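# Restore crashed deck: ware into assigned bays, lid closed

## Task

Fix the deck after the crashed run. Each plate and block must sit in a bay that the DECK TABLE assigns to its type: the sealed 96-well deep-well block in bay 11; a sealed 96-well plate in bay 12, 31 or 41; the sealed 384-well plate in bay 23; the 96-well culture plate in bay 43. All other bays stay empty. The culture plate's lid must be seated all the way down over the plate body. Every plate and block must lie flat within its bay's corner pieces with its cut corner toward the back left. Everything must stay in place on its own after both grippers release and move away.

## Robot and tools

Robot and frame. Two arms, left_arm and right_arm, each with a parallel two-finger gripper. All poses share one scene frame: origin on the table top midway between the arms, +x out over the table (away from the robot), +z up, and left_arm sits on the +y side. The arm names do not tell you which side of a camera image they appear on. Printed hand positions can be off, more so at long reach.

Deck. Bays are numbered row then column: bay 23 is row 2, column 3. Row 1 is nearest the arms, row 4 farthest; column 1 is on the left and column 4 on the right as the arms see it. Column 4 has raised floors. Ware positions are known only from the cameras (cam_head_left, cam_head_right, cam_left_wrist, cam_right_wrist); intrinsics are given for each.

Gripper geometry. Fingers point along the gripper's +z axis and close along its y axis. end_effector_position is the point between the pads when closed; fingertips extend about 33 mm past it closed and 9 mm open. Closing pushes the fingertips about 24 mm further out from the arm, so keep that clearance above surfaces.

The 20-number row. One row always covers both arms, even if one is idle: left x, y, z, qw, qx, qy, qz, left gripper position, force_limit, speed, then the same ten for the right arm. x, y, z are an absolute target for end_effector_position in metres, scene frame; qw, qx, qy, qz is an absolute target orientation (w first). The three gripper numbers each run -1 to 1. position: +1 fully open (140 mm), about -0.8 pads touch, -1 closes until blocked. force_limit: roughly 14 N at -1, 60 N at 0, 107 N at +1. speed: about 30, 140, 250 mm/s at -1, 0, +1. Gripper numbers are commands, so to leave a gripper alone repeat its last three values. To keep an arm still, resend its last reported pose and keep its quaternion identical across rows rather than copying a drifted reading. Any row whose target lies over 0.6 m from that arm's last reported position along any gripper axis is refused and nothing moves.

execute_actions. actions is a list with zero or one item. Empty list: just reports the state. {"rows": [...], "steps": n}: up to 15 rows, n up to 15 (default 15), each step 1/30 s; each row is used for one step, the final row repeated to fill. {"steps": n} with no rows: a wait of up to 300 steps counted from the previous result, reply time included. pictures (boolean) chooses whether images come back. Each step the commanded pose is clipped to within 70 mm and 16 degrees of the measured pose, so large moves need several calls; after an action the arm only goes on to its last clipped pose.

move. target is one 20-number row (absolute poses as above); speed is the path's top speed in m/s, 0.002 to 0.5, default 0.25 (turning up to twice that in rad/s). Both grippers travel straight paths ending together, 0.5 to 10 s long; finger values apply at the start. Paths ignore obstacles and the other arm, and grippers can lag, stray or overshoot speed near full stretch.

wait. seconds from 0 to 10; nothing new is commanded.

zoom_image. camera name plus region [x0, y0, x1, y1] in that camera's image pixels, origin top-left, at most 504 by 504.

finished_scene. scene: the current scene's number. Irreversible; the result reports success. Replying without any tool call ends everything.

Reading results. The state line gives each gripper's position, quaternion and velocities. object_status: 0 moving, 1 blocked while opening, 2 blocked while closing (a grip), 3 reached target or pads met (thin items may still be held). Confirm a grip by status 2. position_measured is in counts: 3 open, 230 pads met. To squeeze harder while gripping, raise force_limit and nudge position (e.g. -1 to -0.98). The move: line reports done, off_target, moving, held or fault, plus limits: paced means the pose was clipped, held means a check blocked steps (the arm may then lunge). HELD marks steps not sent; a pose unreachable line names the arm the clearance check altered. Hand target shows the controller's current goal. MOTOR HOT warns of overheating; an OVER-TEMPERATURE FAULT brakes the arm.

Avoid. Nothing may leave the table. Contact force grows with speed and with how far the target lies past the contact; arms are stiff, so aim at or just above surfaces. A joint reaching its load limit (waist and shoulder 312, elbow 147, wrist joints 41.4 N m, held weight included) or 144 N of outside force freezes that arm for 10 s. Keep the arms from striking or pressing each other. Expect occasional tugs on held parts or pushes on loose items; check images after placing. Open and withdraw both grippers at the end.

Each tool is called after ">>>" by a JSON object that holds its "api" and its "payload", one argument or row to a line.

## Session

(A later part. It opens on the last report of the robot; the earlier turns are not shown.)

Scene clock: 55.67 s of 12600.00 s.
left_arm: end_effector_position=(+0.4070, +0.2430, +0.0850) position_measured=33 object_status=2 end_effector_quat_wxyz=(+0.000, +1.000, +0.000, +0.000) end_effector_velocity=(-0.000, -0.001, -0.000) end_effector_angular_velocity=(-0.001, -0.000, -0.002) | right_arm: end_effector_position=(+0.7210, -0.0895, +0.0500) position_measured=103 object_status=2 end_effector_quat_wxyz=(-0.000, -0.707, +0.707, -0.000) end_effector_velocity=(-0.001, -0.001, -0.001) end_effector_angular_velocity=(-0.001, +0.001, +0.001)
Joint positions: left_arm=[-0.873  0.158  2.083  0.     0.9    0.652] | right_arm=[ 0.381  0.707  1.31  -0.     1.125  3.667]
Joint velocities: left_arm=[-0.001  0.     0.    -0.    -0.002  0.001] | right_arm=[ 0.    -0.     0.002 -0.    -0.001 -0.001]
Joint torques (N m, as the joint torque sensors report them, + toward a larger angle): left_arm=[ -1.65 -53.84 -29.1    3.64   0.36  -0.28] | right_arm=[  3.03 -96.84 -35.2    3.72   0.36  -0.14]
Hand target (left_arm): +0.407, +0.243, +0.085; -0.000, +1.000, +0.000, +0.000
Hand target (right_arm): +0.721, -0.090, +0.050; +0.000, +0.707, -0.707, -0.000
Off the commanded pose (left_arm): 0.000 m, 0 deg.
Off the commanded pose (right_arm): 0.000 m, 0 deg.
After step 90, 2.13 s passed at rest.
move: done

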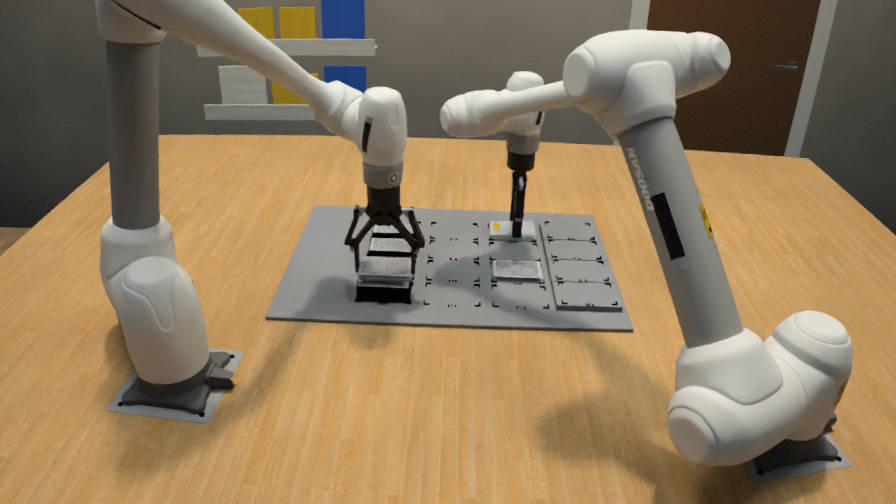

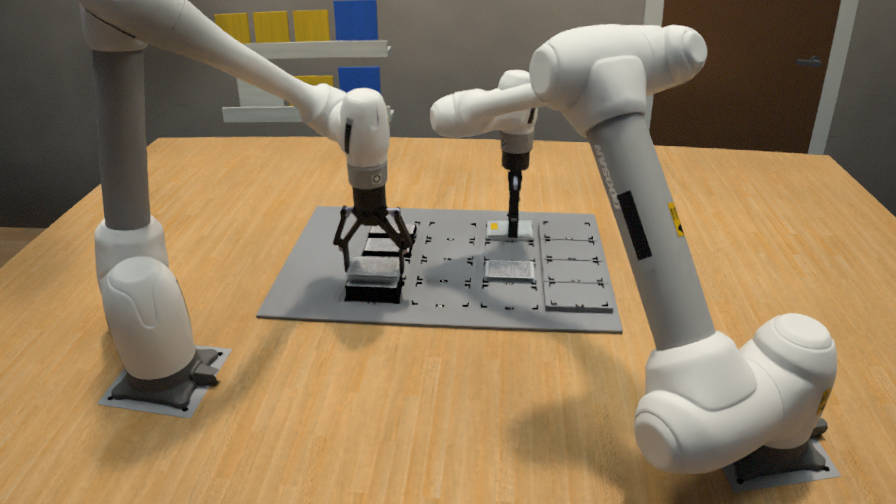

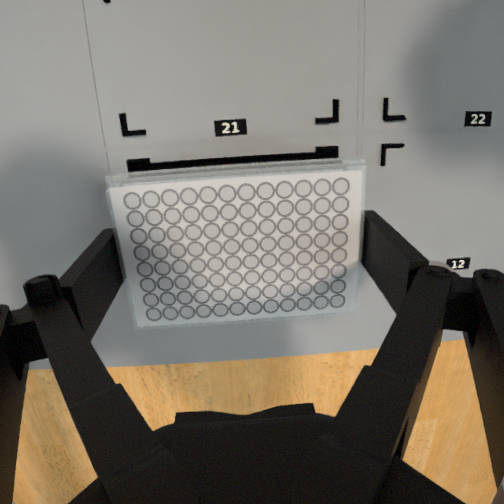

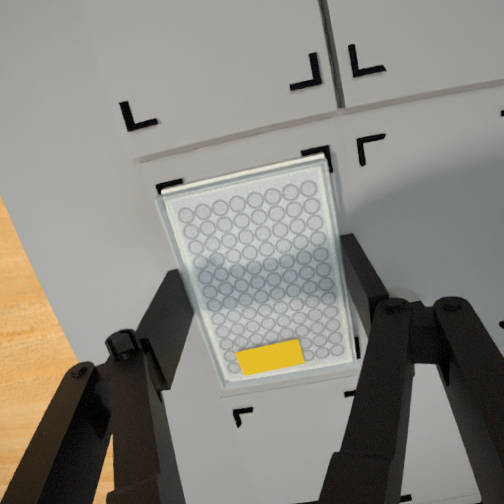

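>>> {"api": "move", "payload": {
  "target": [0.407,0.243,0.085,0,1,0,0,-0.98,-0.3,-0.7,0.7203,-0.0898,0.048,0,0.7071,-0.7071,0,-1,-0.6,-0.7],
  "speed": 0.01
}}

>>> {"api": "move", "payload": {
  "target": [0.407,0.243,0.085,0,1,0,0,-0.98,-0.3,-0.7,0.7203,-0.0898,0.048,0,0.7071,-0.7071,0,0.45,-0.6,-0.7]
}}

>>> {"api": "zoom_image", "payload": {
  "camera": "cam_right_wrist",
  "region": [130,130,400,400]
}}

>>> {"api": "zoom_image", "payload": {
  "camera": "cam_head_left",
  "region": [470,195,570,295]
}}

Scene clock: 64.10 s of 12600.00 s.
left_arm: end_effector_position=(+0.4070, +0.2430, +0.0850) position_measured=33 object_status=2 end_effector_quat_wxyz=(-0.000, +1.000, -0.000, -0.000) end_effector_velocity=(+0.001, -0.000, +0.000) end_effector_angular_velocity=(-0.001, -0.002, +0.001) | right_arm: end_effector_position=(+0.7204, -0.0899, +0.0480) position_measured=103 object_status=2 end_effector_quat_wxyz=(+0.000, -0.707, +0.707, -0.000) end_effector_velocity=(+0.000, +0.000, +0.000) end_effector_angular_velocity=(+0.001, -0.001, +0.000)
Joint positions: left_arm=[-0.873  0.158  2.083 -0.     0.9    0.652] | right_arm=[0.381 0.708 1.313 0.    1.121 3.667]
Joint velocities: left_arm=[ 0.001  0.    -0.001  0.002 -0.002 -0.002] | right_arm=[ 0.    -0.    -0.     0.    -0.001 -0.   ]
Joint torques (N m, as the joint torque sensors report them, + toward a larger angle): left_arm=[ -1.72 -53.64 -29.71   3.67   0.31  -0.17] | right_arm=[  -0.64 -103.29  -35.19    3.72   -0.08   -0.31]
Hand target (left_arm): +0.407, +0.243, +0.085; +0.000, +1.000, -0.000, -0.000
Hand target (right_arm): +0.720, -0.090, +0.048; -0.000, +0.707, -0.707, -0.000
Off the commanded pose (left_arm): 0.000 m, 0 deg.
Off the commanded pose (right_arm): 0.000 m, 0 deg.
After step 90, 4.73 s passed at rest.
move: done

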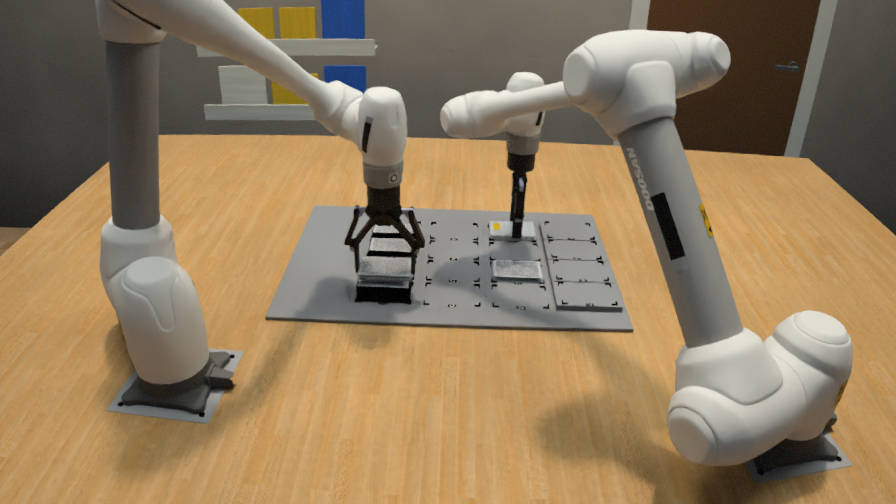

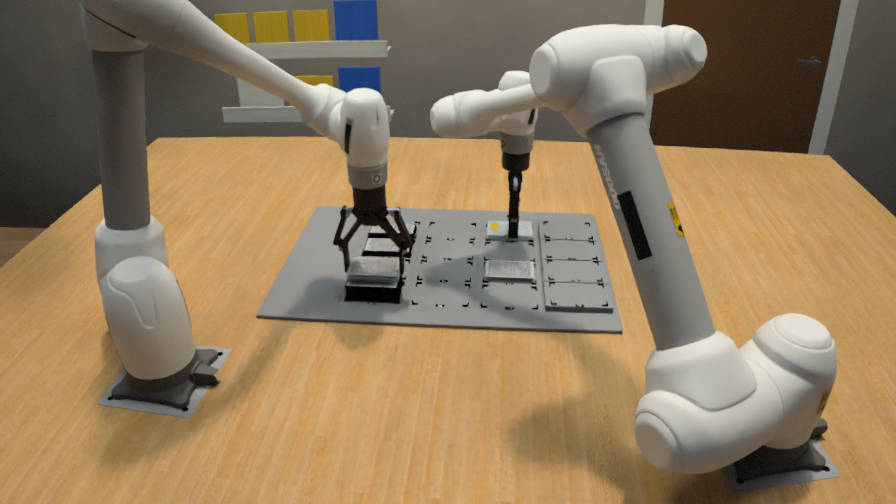

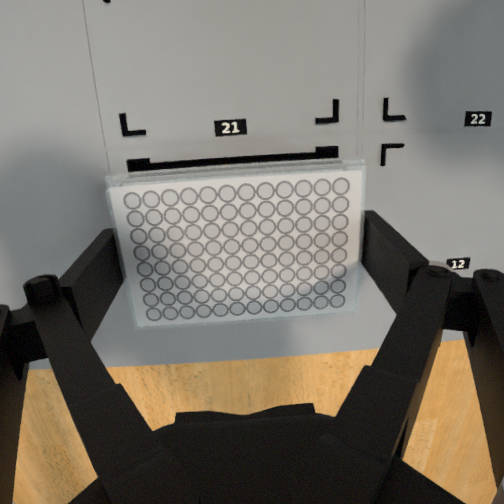

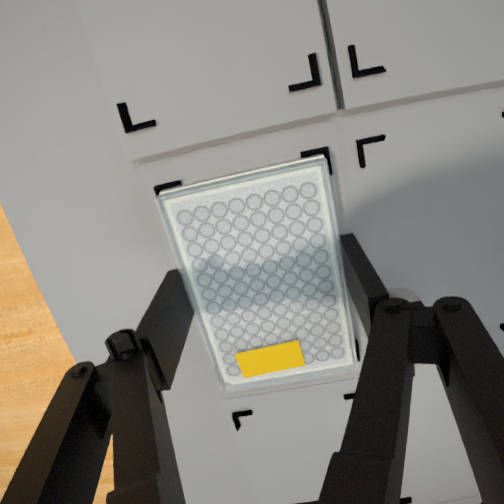

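Scene clock: 64.80 s of 12600.00 s.
left_arm: end_effector_position=(+0.4070, +0.2430, +0.0850) position_measured=33 object_status=2 end_effector_quat_wxyz=(-0.000, +1.000, -0.000, -0.000) end_effector_velocity=(+0.000, +0.000, -0.001) end_effector_angular_velocity=(+0.000, -0.000, +0.000) | right_arm: end_effector_position=(+0.7203, -0.0898, +0.0479) position_measured=72 object_status=3 end_effector_quat_wxyz=(-0.000, -0.707, +0.707, +0.000) end_effector_velocity=(-0.000, +0.000, -0.000) end_effector_angular_velocity=(-0.000, +0.000, -0.001)
Joint positions: left_arm=[-0.873  0.158  2.083 -0.     0.9    0.652] | right_arm=[0.381 0.708 1.313 0.    1.121 3.667]
Joint velocities: left_arm=[ 0.     0.     0.001  0.    -0.001 -0.   ] | right_arm=[ 0.    -0.     0.001  0.    -0.     0.001]
Joint torques (N m, as the joint torque sensors report them, + toward a larger angle): left_arm=[ -0.58 -54.38 -29.81   3.59   0.35  -0.37] | right_arm=[   1.72 -101.93  -38.74    4.45   -0.18   -0.79]
Hand target (left_arm): +0.407, +0.243, +0.085; -0.000, +1.000, -0.000, -0.000
Hand target (right_arm): +0.720, -0.090, +0.048; -0.000, +0.707, -0.707, -0.000
Off the commanded pose (left_arm): 0.000 m, 0 deg.
Off the commanded pose (right_arm): 0.000 m, 0 deg.
move: done

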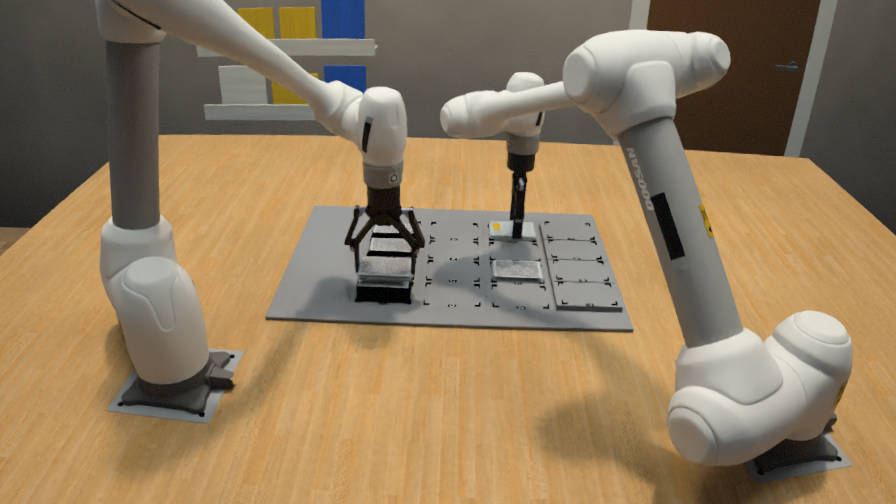

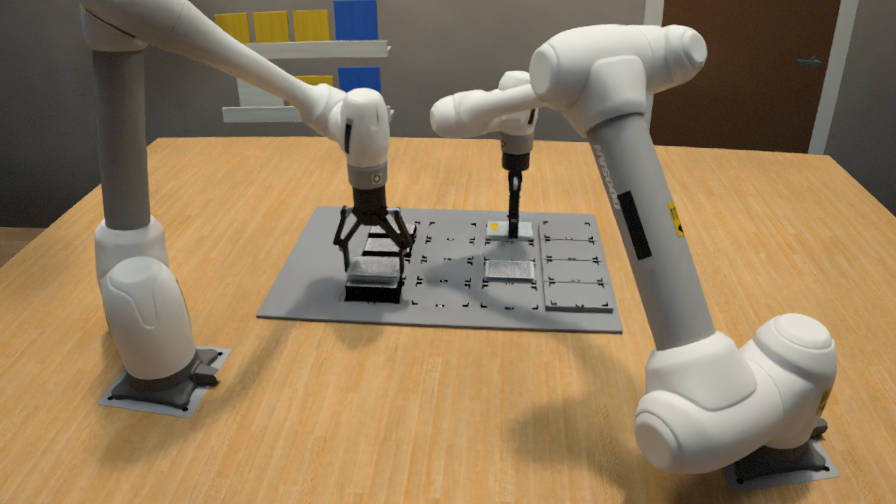

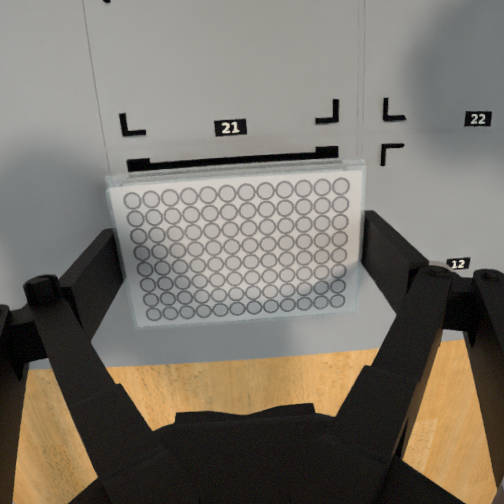

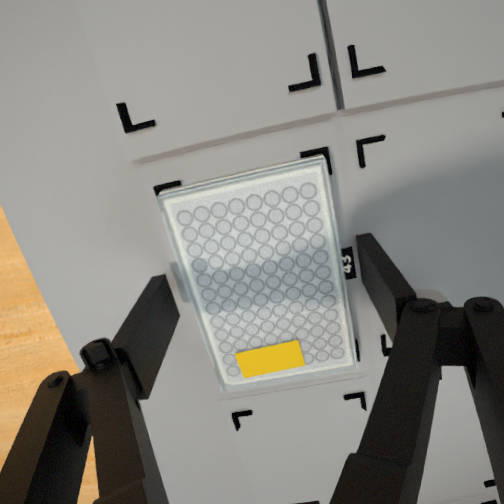

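Region (130, 130, 400, 400) of cam_right_wrist's 504x504 image, scaled by 1.867, with more detail than that image has.

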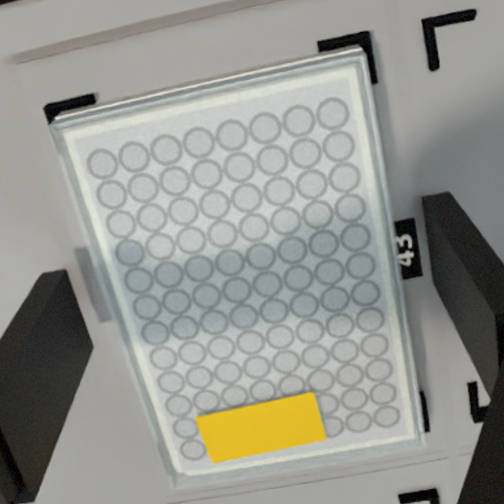

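Region (470, 195, 570, 295) of cam_head_left's 896x504 image, scaled by 5.040, with more detail than that image has.

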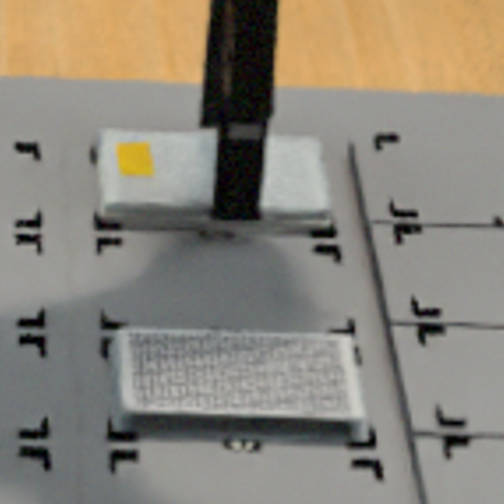

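>>> {"api": "move", "payload": {
  "target": [0.407,0.079,0.085,0,1,0,0,-0.98,-0.3,-0.7,0.7203,-0.25,0.16,0,0.7071,-0.7071,0,0.45,-0.6,-0.7]
}}

>>> {"api": "move", "payload": {
  "target": [0.405,0.079,0.04,0,1,0,0,-0.98,-0.3,-0.7,0.68,-0.3,0.18,0,0.7071,-0.7071,0,0.45,-0.6,-0.7],
  "speed": 0.1
}}

Scene clock: 71.40 s of 12600.00 s.
left_arm: end_effector_position=(+0.4068, +0.0790, +0.0852) position_measured=33 object_status=2 end_effector_quat_wxyz=(+0.000, +1.000, +0.000, -0.000) end_effector_velocity=(-0.000, -0.001, -0.000) end_effector_angular_velocity=(+0.002, +0.000, -0.001) | right_arm: end_effector_position=(+0.7206, -0.2499, +0.1600) position_measured=72 object_status=3 end_effector_quat_wxyz=(-0.000, -0.707, +0.707, -0.000) end_effector_velocity=(+0.000, -0.001, +0.001) end_effector_angular_velocity=(+0.001, -0.000, -0.001)
Joint positions: left_arm=[-1.022  0.343  1.834 -0.001  0.964  0.503] | right_arm=[ 0.214  0.522  1.409 -0.     1.21   3.501]
Joint velocities: left_arm=[-0.001  0.002 -0.002  0.001  0.002 -0.   ] | right_arm=[-0.002 -0.002  0.     0.001  0.001 -0.001]
Joint torques (N m, as the joint torque sensors report them, + toward a larger angle): left_arm=[ -0.52 -74.45 -31.46   3.58   0.37  -0.43] | right_arm=[  0.79 -89.5  -41.31   4.56  -0.23  -0.36]
Hand target (left_arm): +0.407, +0.079, +0.085; +0.000, +1.000, +0.000, -0.000
Hand target (right_arm): +0.721, -0.250, +0.160; +0.000, +0.707, -0.707, -0.000
Off the commanded pose (left_arm): 0.000 m, 0 deg.
Off the commanded pose (right_arm): 0.000 m, 0 deg.
After step 90, 2.37 s passed at rest.
move: done

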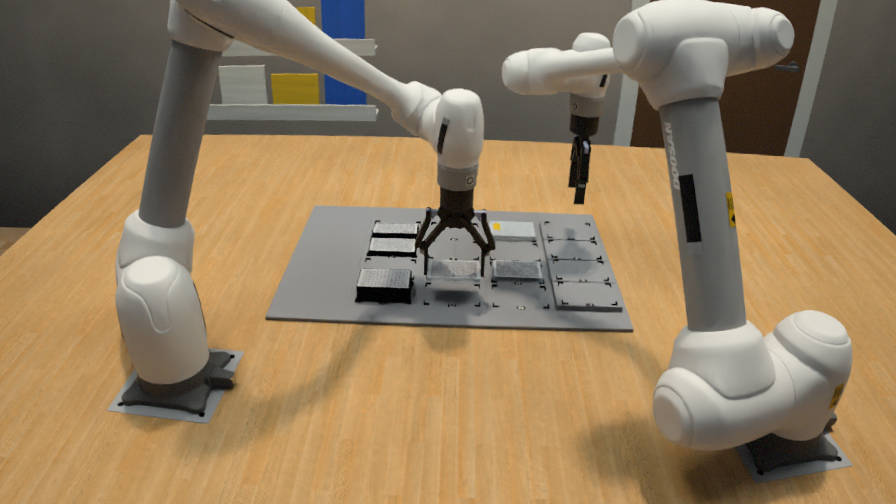

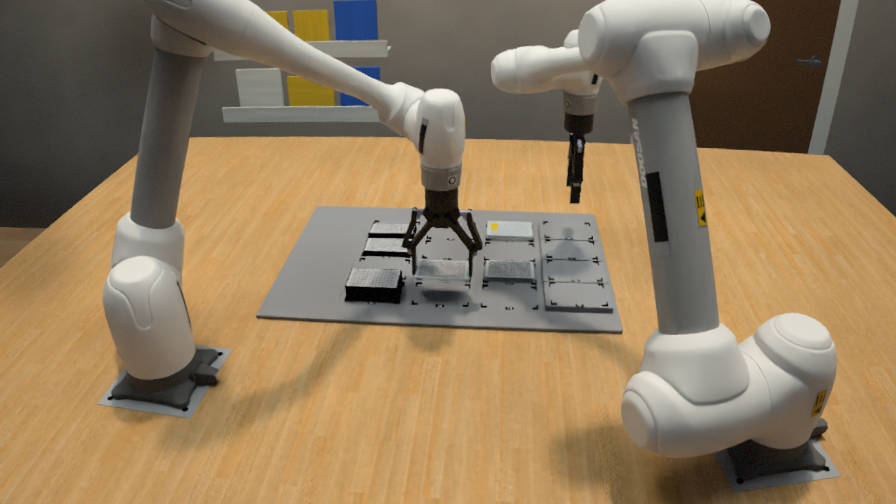

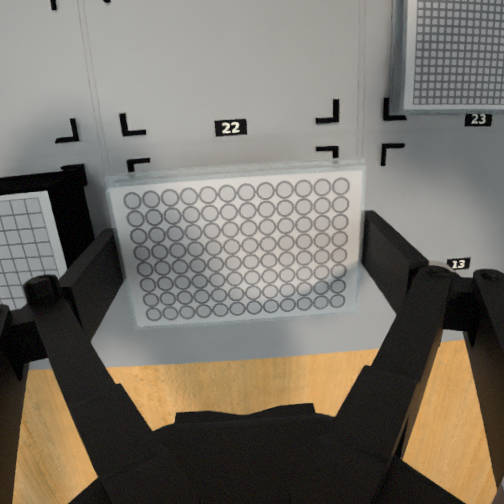

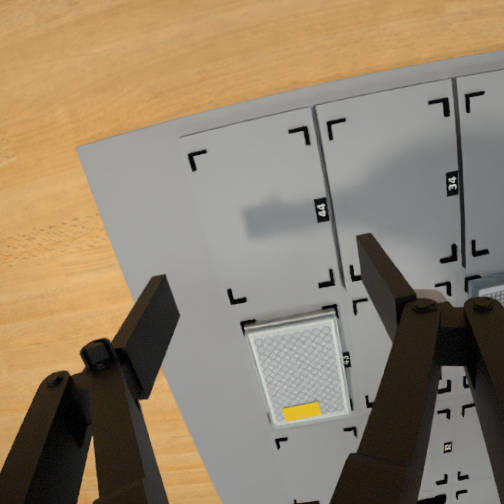

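Scene clock: 72.43 s of 12600.00 s.
left_arm: end_effector_position=(+0.4050, +0.0789, +0.0400) position_measured=33 object_status=2 end_effector_quat_wxyz=(+0.000, +1.000, -0.000, -0.000) end_effector_velocity=(+0.000, -0.000, -0.001) end_effector_angular_velocity=(-0.001, -0.001, -0.001) | right_arm: end_effector_position=(+0.6801, -0.3000, +0.1800) position_measured=72 object_status=3 end_effector_quat_wxyz=(-0.000, -0.707, +0.707, +0.000) end_effector_velocity=(-0.001, -0.001, +0.000) end_effector_angular_velocity=(+0.001, +0.001, -0.002)
Joint positions: left_arm=[-1.024  0.388  1.869 -0.     0.885  0.501] | right_arm=[ 0.172  0.425  1.521 -0.     1.196  3.458]
Joint velocities: left_arm=[-0.     0.001  0.001  0.    -0.003  0.   ] | right_arm=[-0.002 -0.001  0.002  0.002 -0.    -0.001]
Joint torques (N m, as the joint torque sensors report them, + toward a larger angle): left_arm=[ -1.63 -76.34 -29.38   3.56   0.22  -0.18] | right_arm=[  3.67 -74.01 -38.06   4.61  -0.28  -0.24]
Hand target (left_arm): +0.405, +0.079, +0.040; +0.000, +1.000, -0.000, -0.000
Hand target (right_arm): +0.680, -0.300, +0.180; +0.000, +0.707, -0.707, -0.000
Off the commanded pose (left_arm): 0.000 m, 0 deg.
Off the commanded pose (right_arm): 0.000 m, 0 deg.
move: done

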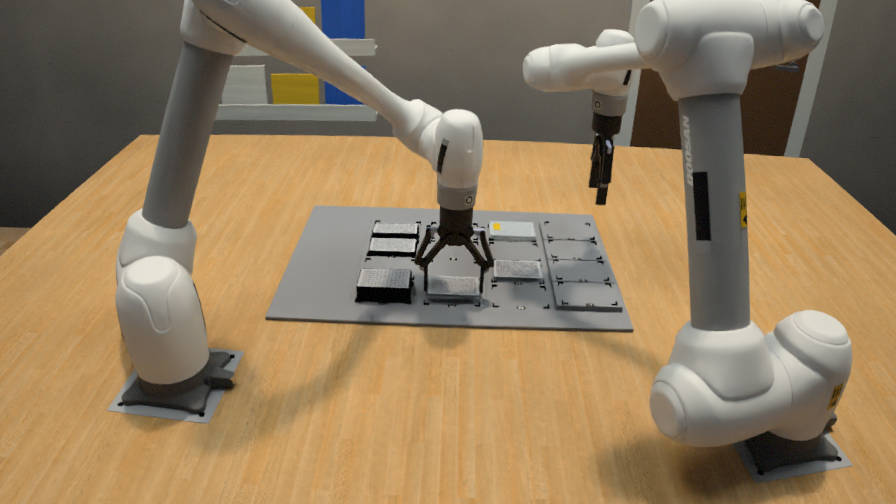

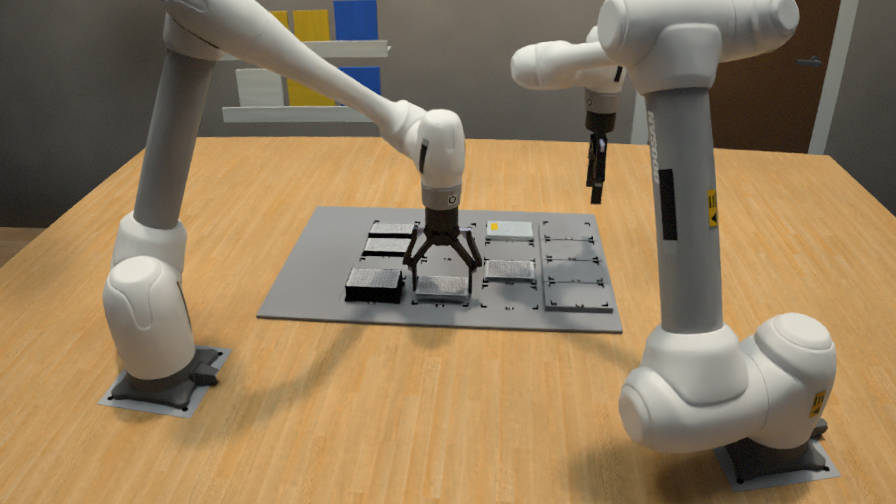

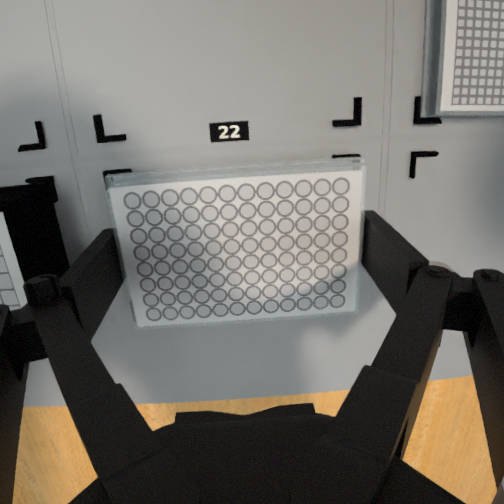

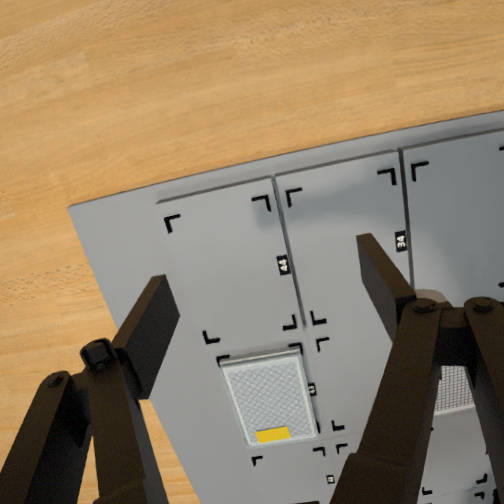

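>>> {"api": "move", "payload": {
  "target": [0.401,0.081,0.033,0,1,0,0,-0.98,-0.3,-0.7,0.68,-0.3,0.18,0,0.7071,-0.7071,0,0.45,-0.6,-0.7],
  "speed": 0.03
}}

>>> {"api": "zoom_image", "payload": {
  "camera": "cam_left_wrist",
  "region": [80,120,400,240]
}}

>>> {"api": "zoom_image", "payload": {
  "camera": "cam_head_left",
  "region": [390,240,510,320]
}}

Scene clock: 77.93 s of 12600.00 s.
left_arm: end_effector_position=(+0.4010, +0.0810, +0.0331) position_measured=33 object_status=2 end_effector_quat_wxyz=(+0.000, +1.000, -0.000, -0.000) end_effector_velocity=(-0.000, -0.000, -0.001) end_effector_angular_velocity=(-0.001, -0.001, -0.002) | right_arm: end_effector_position=(+0.6800, -0.3001, +0.1800) position_measured=72 object_status=3 end_effector_quat_wxyz=(+0.000, -0.707, +0.707, +0.000) end_effector_velocity=(-0.000, +0.000, -0.000) end_effector_angular_velocity=(+0.000, +0.000, +0.000)
Joint positions: left_arm=[-1.028  0.39   1.881 -0.     0.87   0.497] | right_arm=[0.172 0.425 1.521 0.    1.196 3.458]
Joint velocities: left_arm=[-0.001  0.     0.001  0.001 -0.002  0.   ] | right_arm=[ 0. -0.  0.  0. -0. -0.]
Joint torques (N m, as the joint torque sensors report them, + toward a larger angle): left_arm=[ -1.15 -75.3  -28.69   3.52   0.18  -0.46] | right_arm=[  1.02 -80.3  -39.59   4.    -0.46  -0.48]
Hand target (left_arm): +0.401, +0.081, +0.033; +0.000, +1.000, -0.000, -0.000
Hand target (right_arm): +0.680, -0.300, +0.180; -0.000, +0.707, -0.707, -0.000
Off the commanded pose (left_arm): 0.000 m, 0 deg.
Off the commanded pose (right_arm): 0.000 m, 0 deg.
After step 90, 1.80 s passed at rest.
move: done

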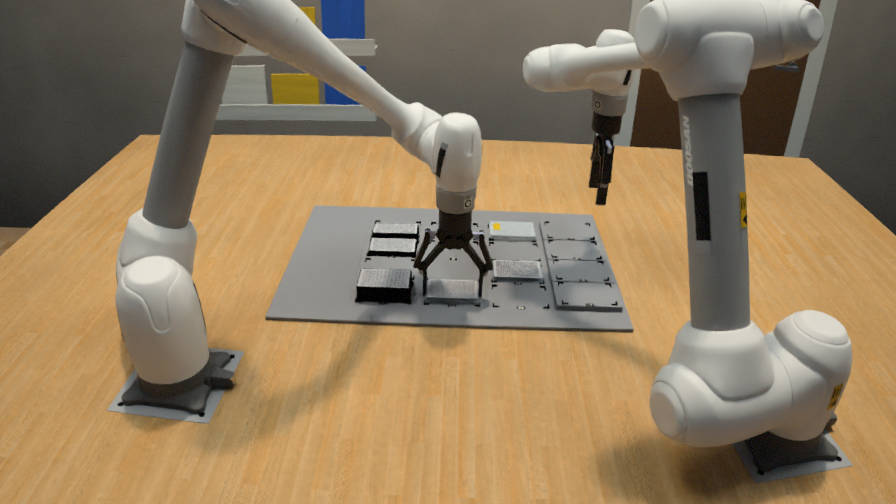

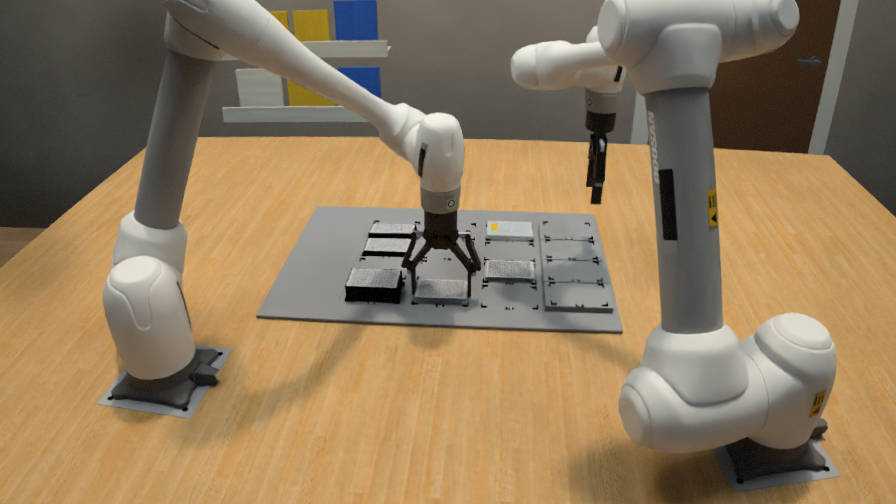

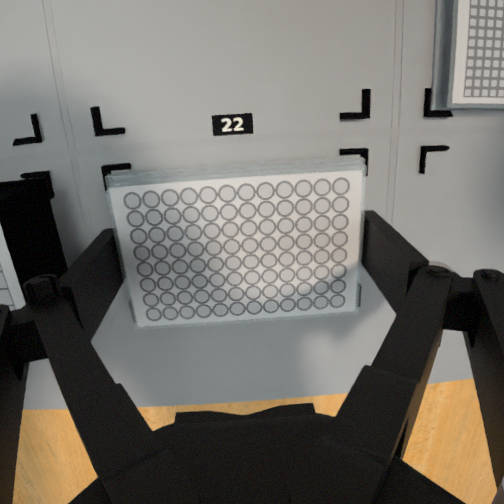

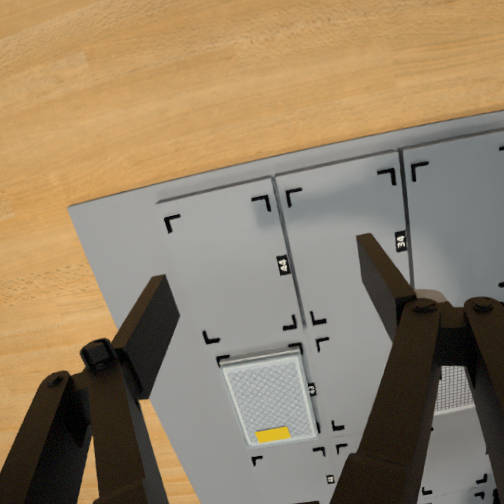

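Region (80, 120, 400, 240) of cam_left_wrist's 504x504 image, scaled by 1.575, with more detail than that image has; it fills the top 189 rows of this view, and the rest is white.

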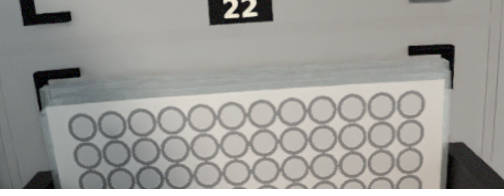

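Region (390, 240, 510, 320) of cam_head_left's 896x504 image, scaled by 4.200, with more detail than that image has.

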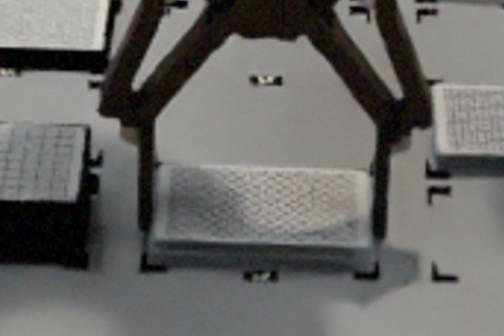

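Looks aligned.

>>> {"api": "move", "payload": {
  "target": [0.4007,0.081,0.028,0,1,0,0,-0.98,-0.3,-0.7,0.68,-0.3,0.18,0,0.7071,-0.7071,0,0.45,-0.6,-0.7],
  "speed": 0.01
}}

>>> {"api": "zoom_image", "payload": {
  "camera": "cam_left_wrist",
  "region": [80,120,400,350]
}}

Scene clock: 84.13 s of 12600.00 s.
left_arm: end_effector_position=(+0.4008, +0.0809, +0.0282) position_measured=33 object_status=2 end_effector_quat_wxyz=(+0.000, +1.000, -0.000, +0.000) end_effector_velocity=(-0.000, +0.000, -0.001) end_effector_angular_velocity=(-0.001, +0.000, +0.000) | right_arm: end_effector_position=(+0.6800, -0.3000, +0.1800) position_measured=72 object_status=3 end_effector_quat_wxyz=(+0.000, -0.707, +0.707, +0.000) end_effector_velocity=(+0.001, -0.000, -0.001) end_effector_angular_velocity=(-0.001, +0.001, -0.000)
Joint positions: left_arm=[-1.029  0.395  1.884  0.     0.862  0.496] | right_arm=[0.172 0.425 1.521 0.    1.196 3.458]
Joint velocities: left_arm=[ 0.     0.001  0.001 -0.    -0.002  0.   ] | right_arm=[-0.     0.002 -0.001 -0.     0.    -0.   ]
Joint torques (N m, as the joint torque sensors report them, + toward a larger angle): left_arm=[ -7.25 -56.73 -15.69   1.44   1.52  -0.52] | right_arm=[  3.53 -80.56 -40.21   4.23  -0.24  -0.14]
Hand target (left_arm): +0.401, +0.081, +0.028; +0.000, +1.000, -0.000, -0.000
Hand target (right_arm): +0.680, -0.300, +0.180; -0.000, +0.707, -0.707, +0.000
Off the commanded pose (left_arm): 0.000 m, 0 deg.
Off the commanded pose (right_arm): 0.000 m, 0 deg.
After step 90, 2.47 s passed at rest.
move: done

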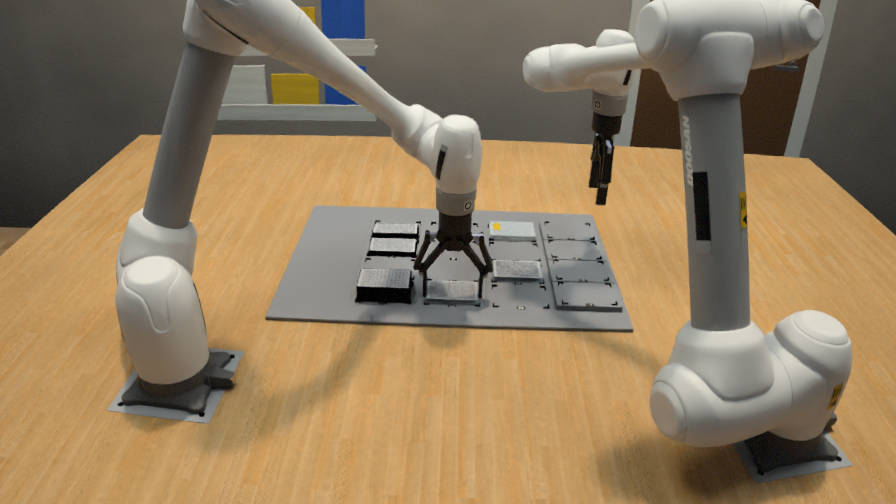

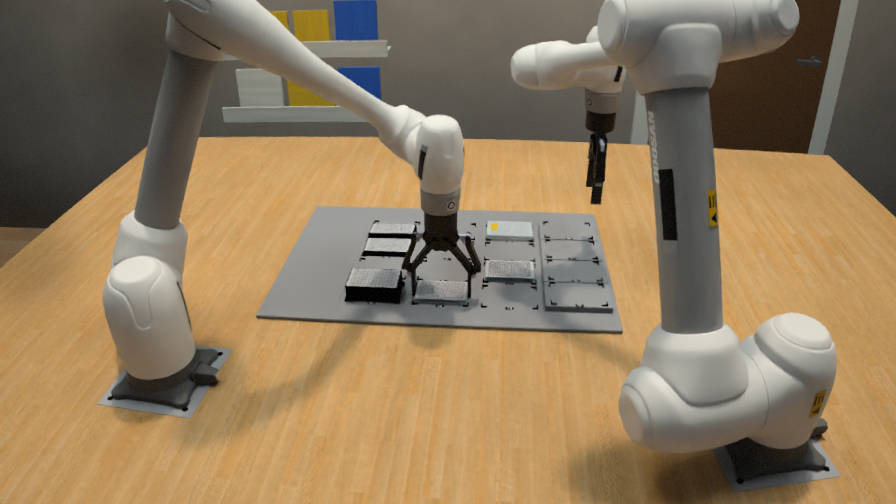

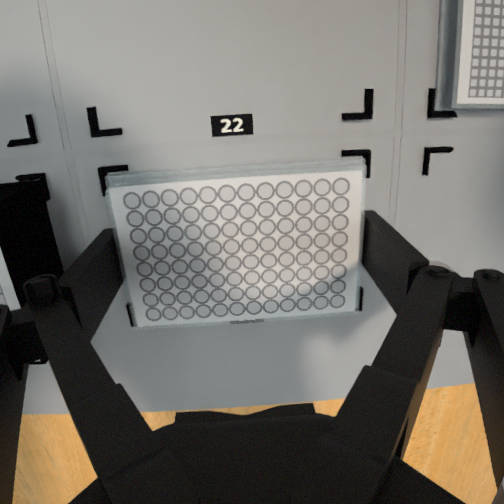

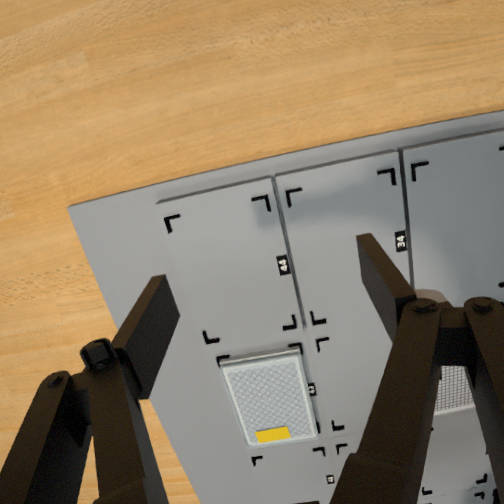

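Region (80, 120, 400, 350) of cam_left_wrist's 504x504 image, scaled by 1.575, with more detail than that image has; it fills the top 362 rows of this view, and the rest is white.

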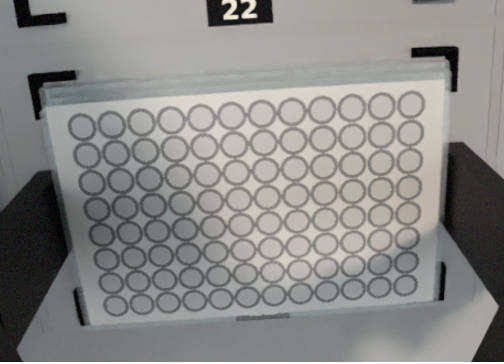

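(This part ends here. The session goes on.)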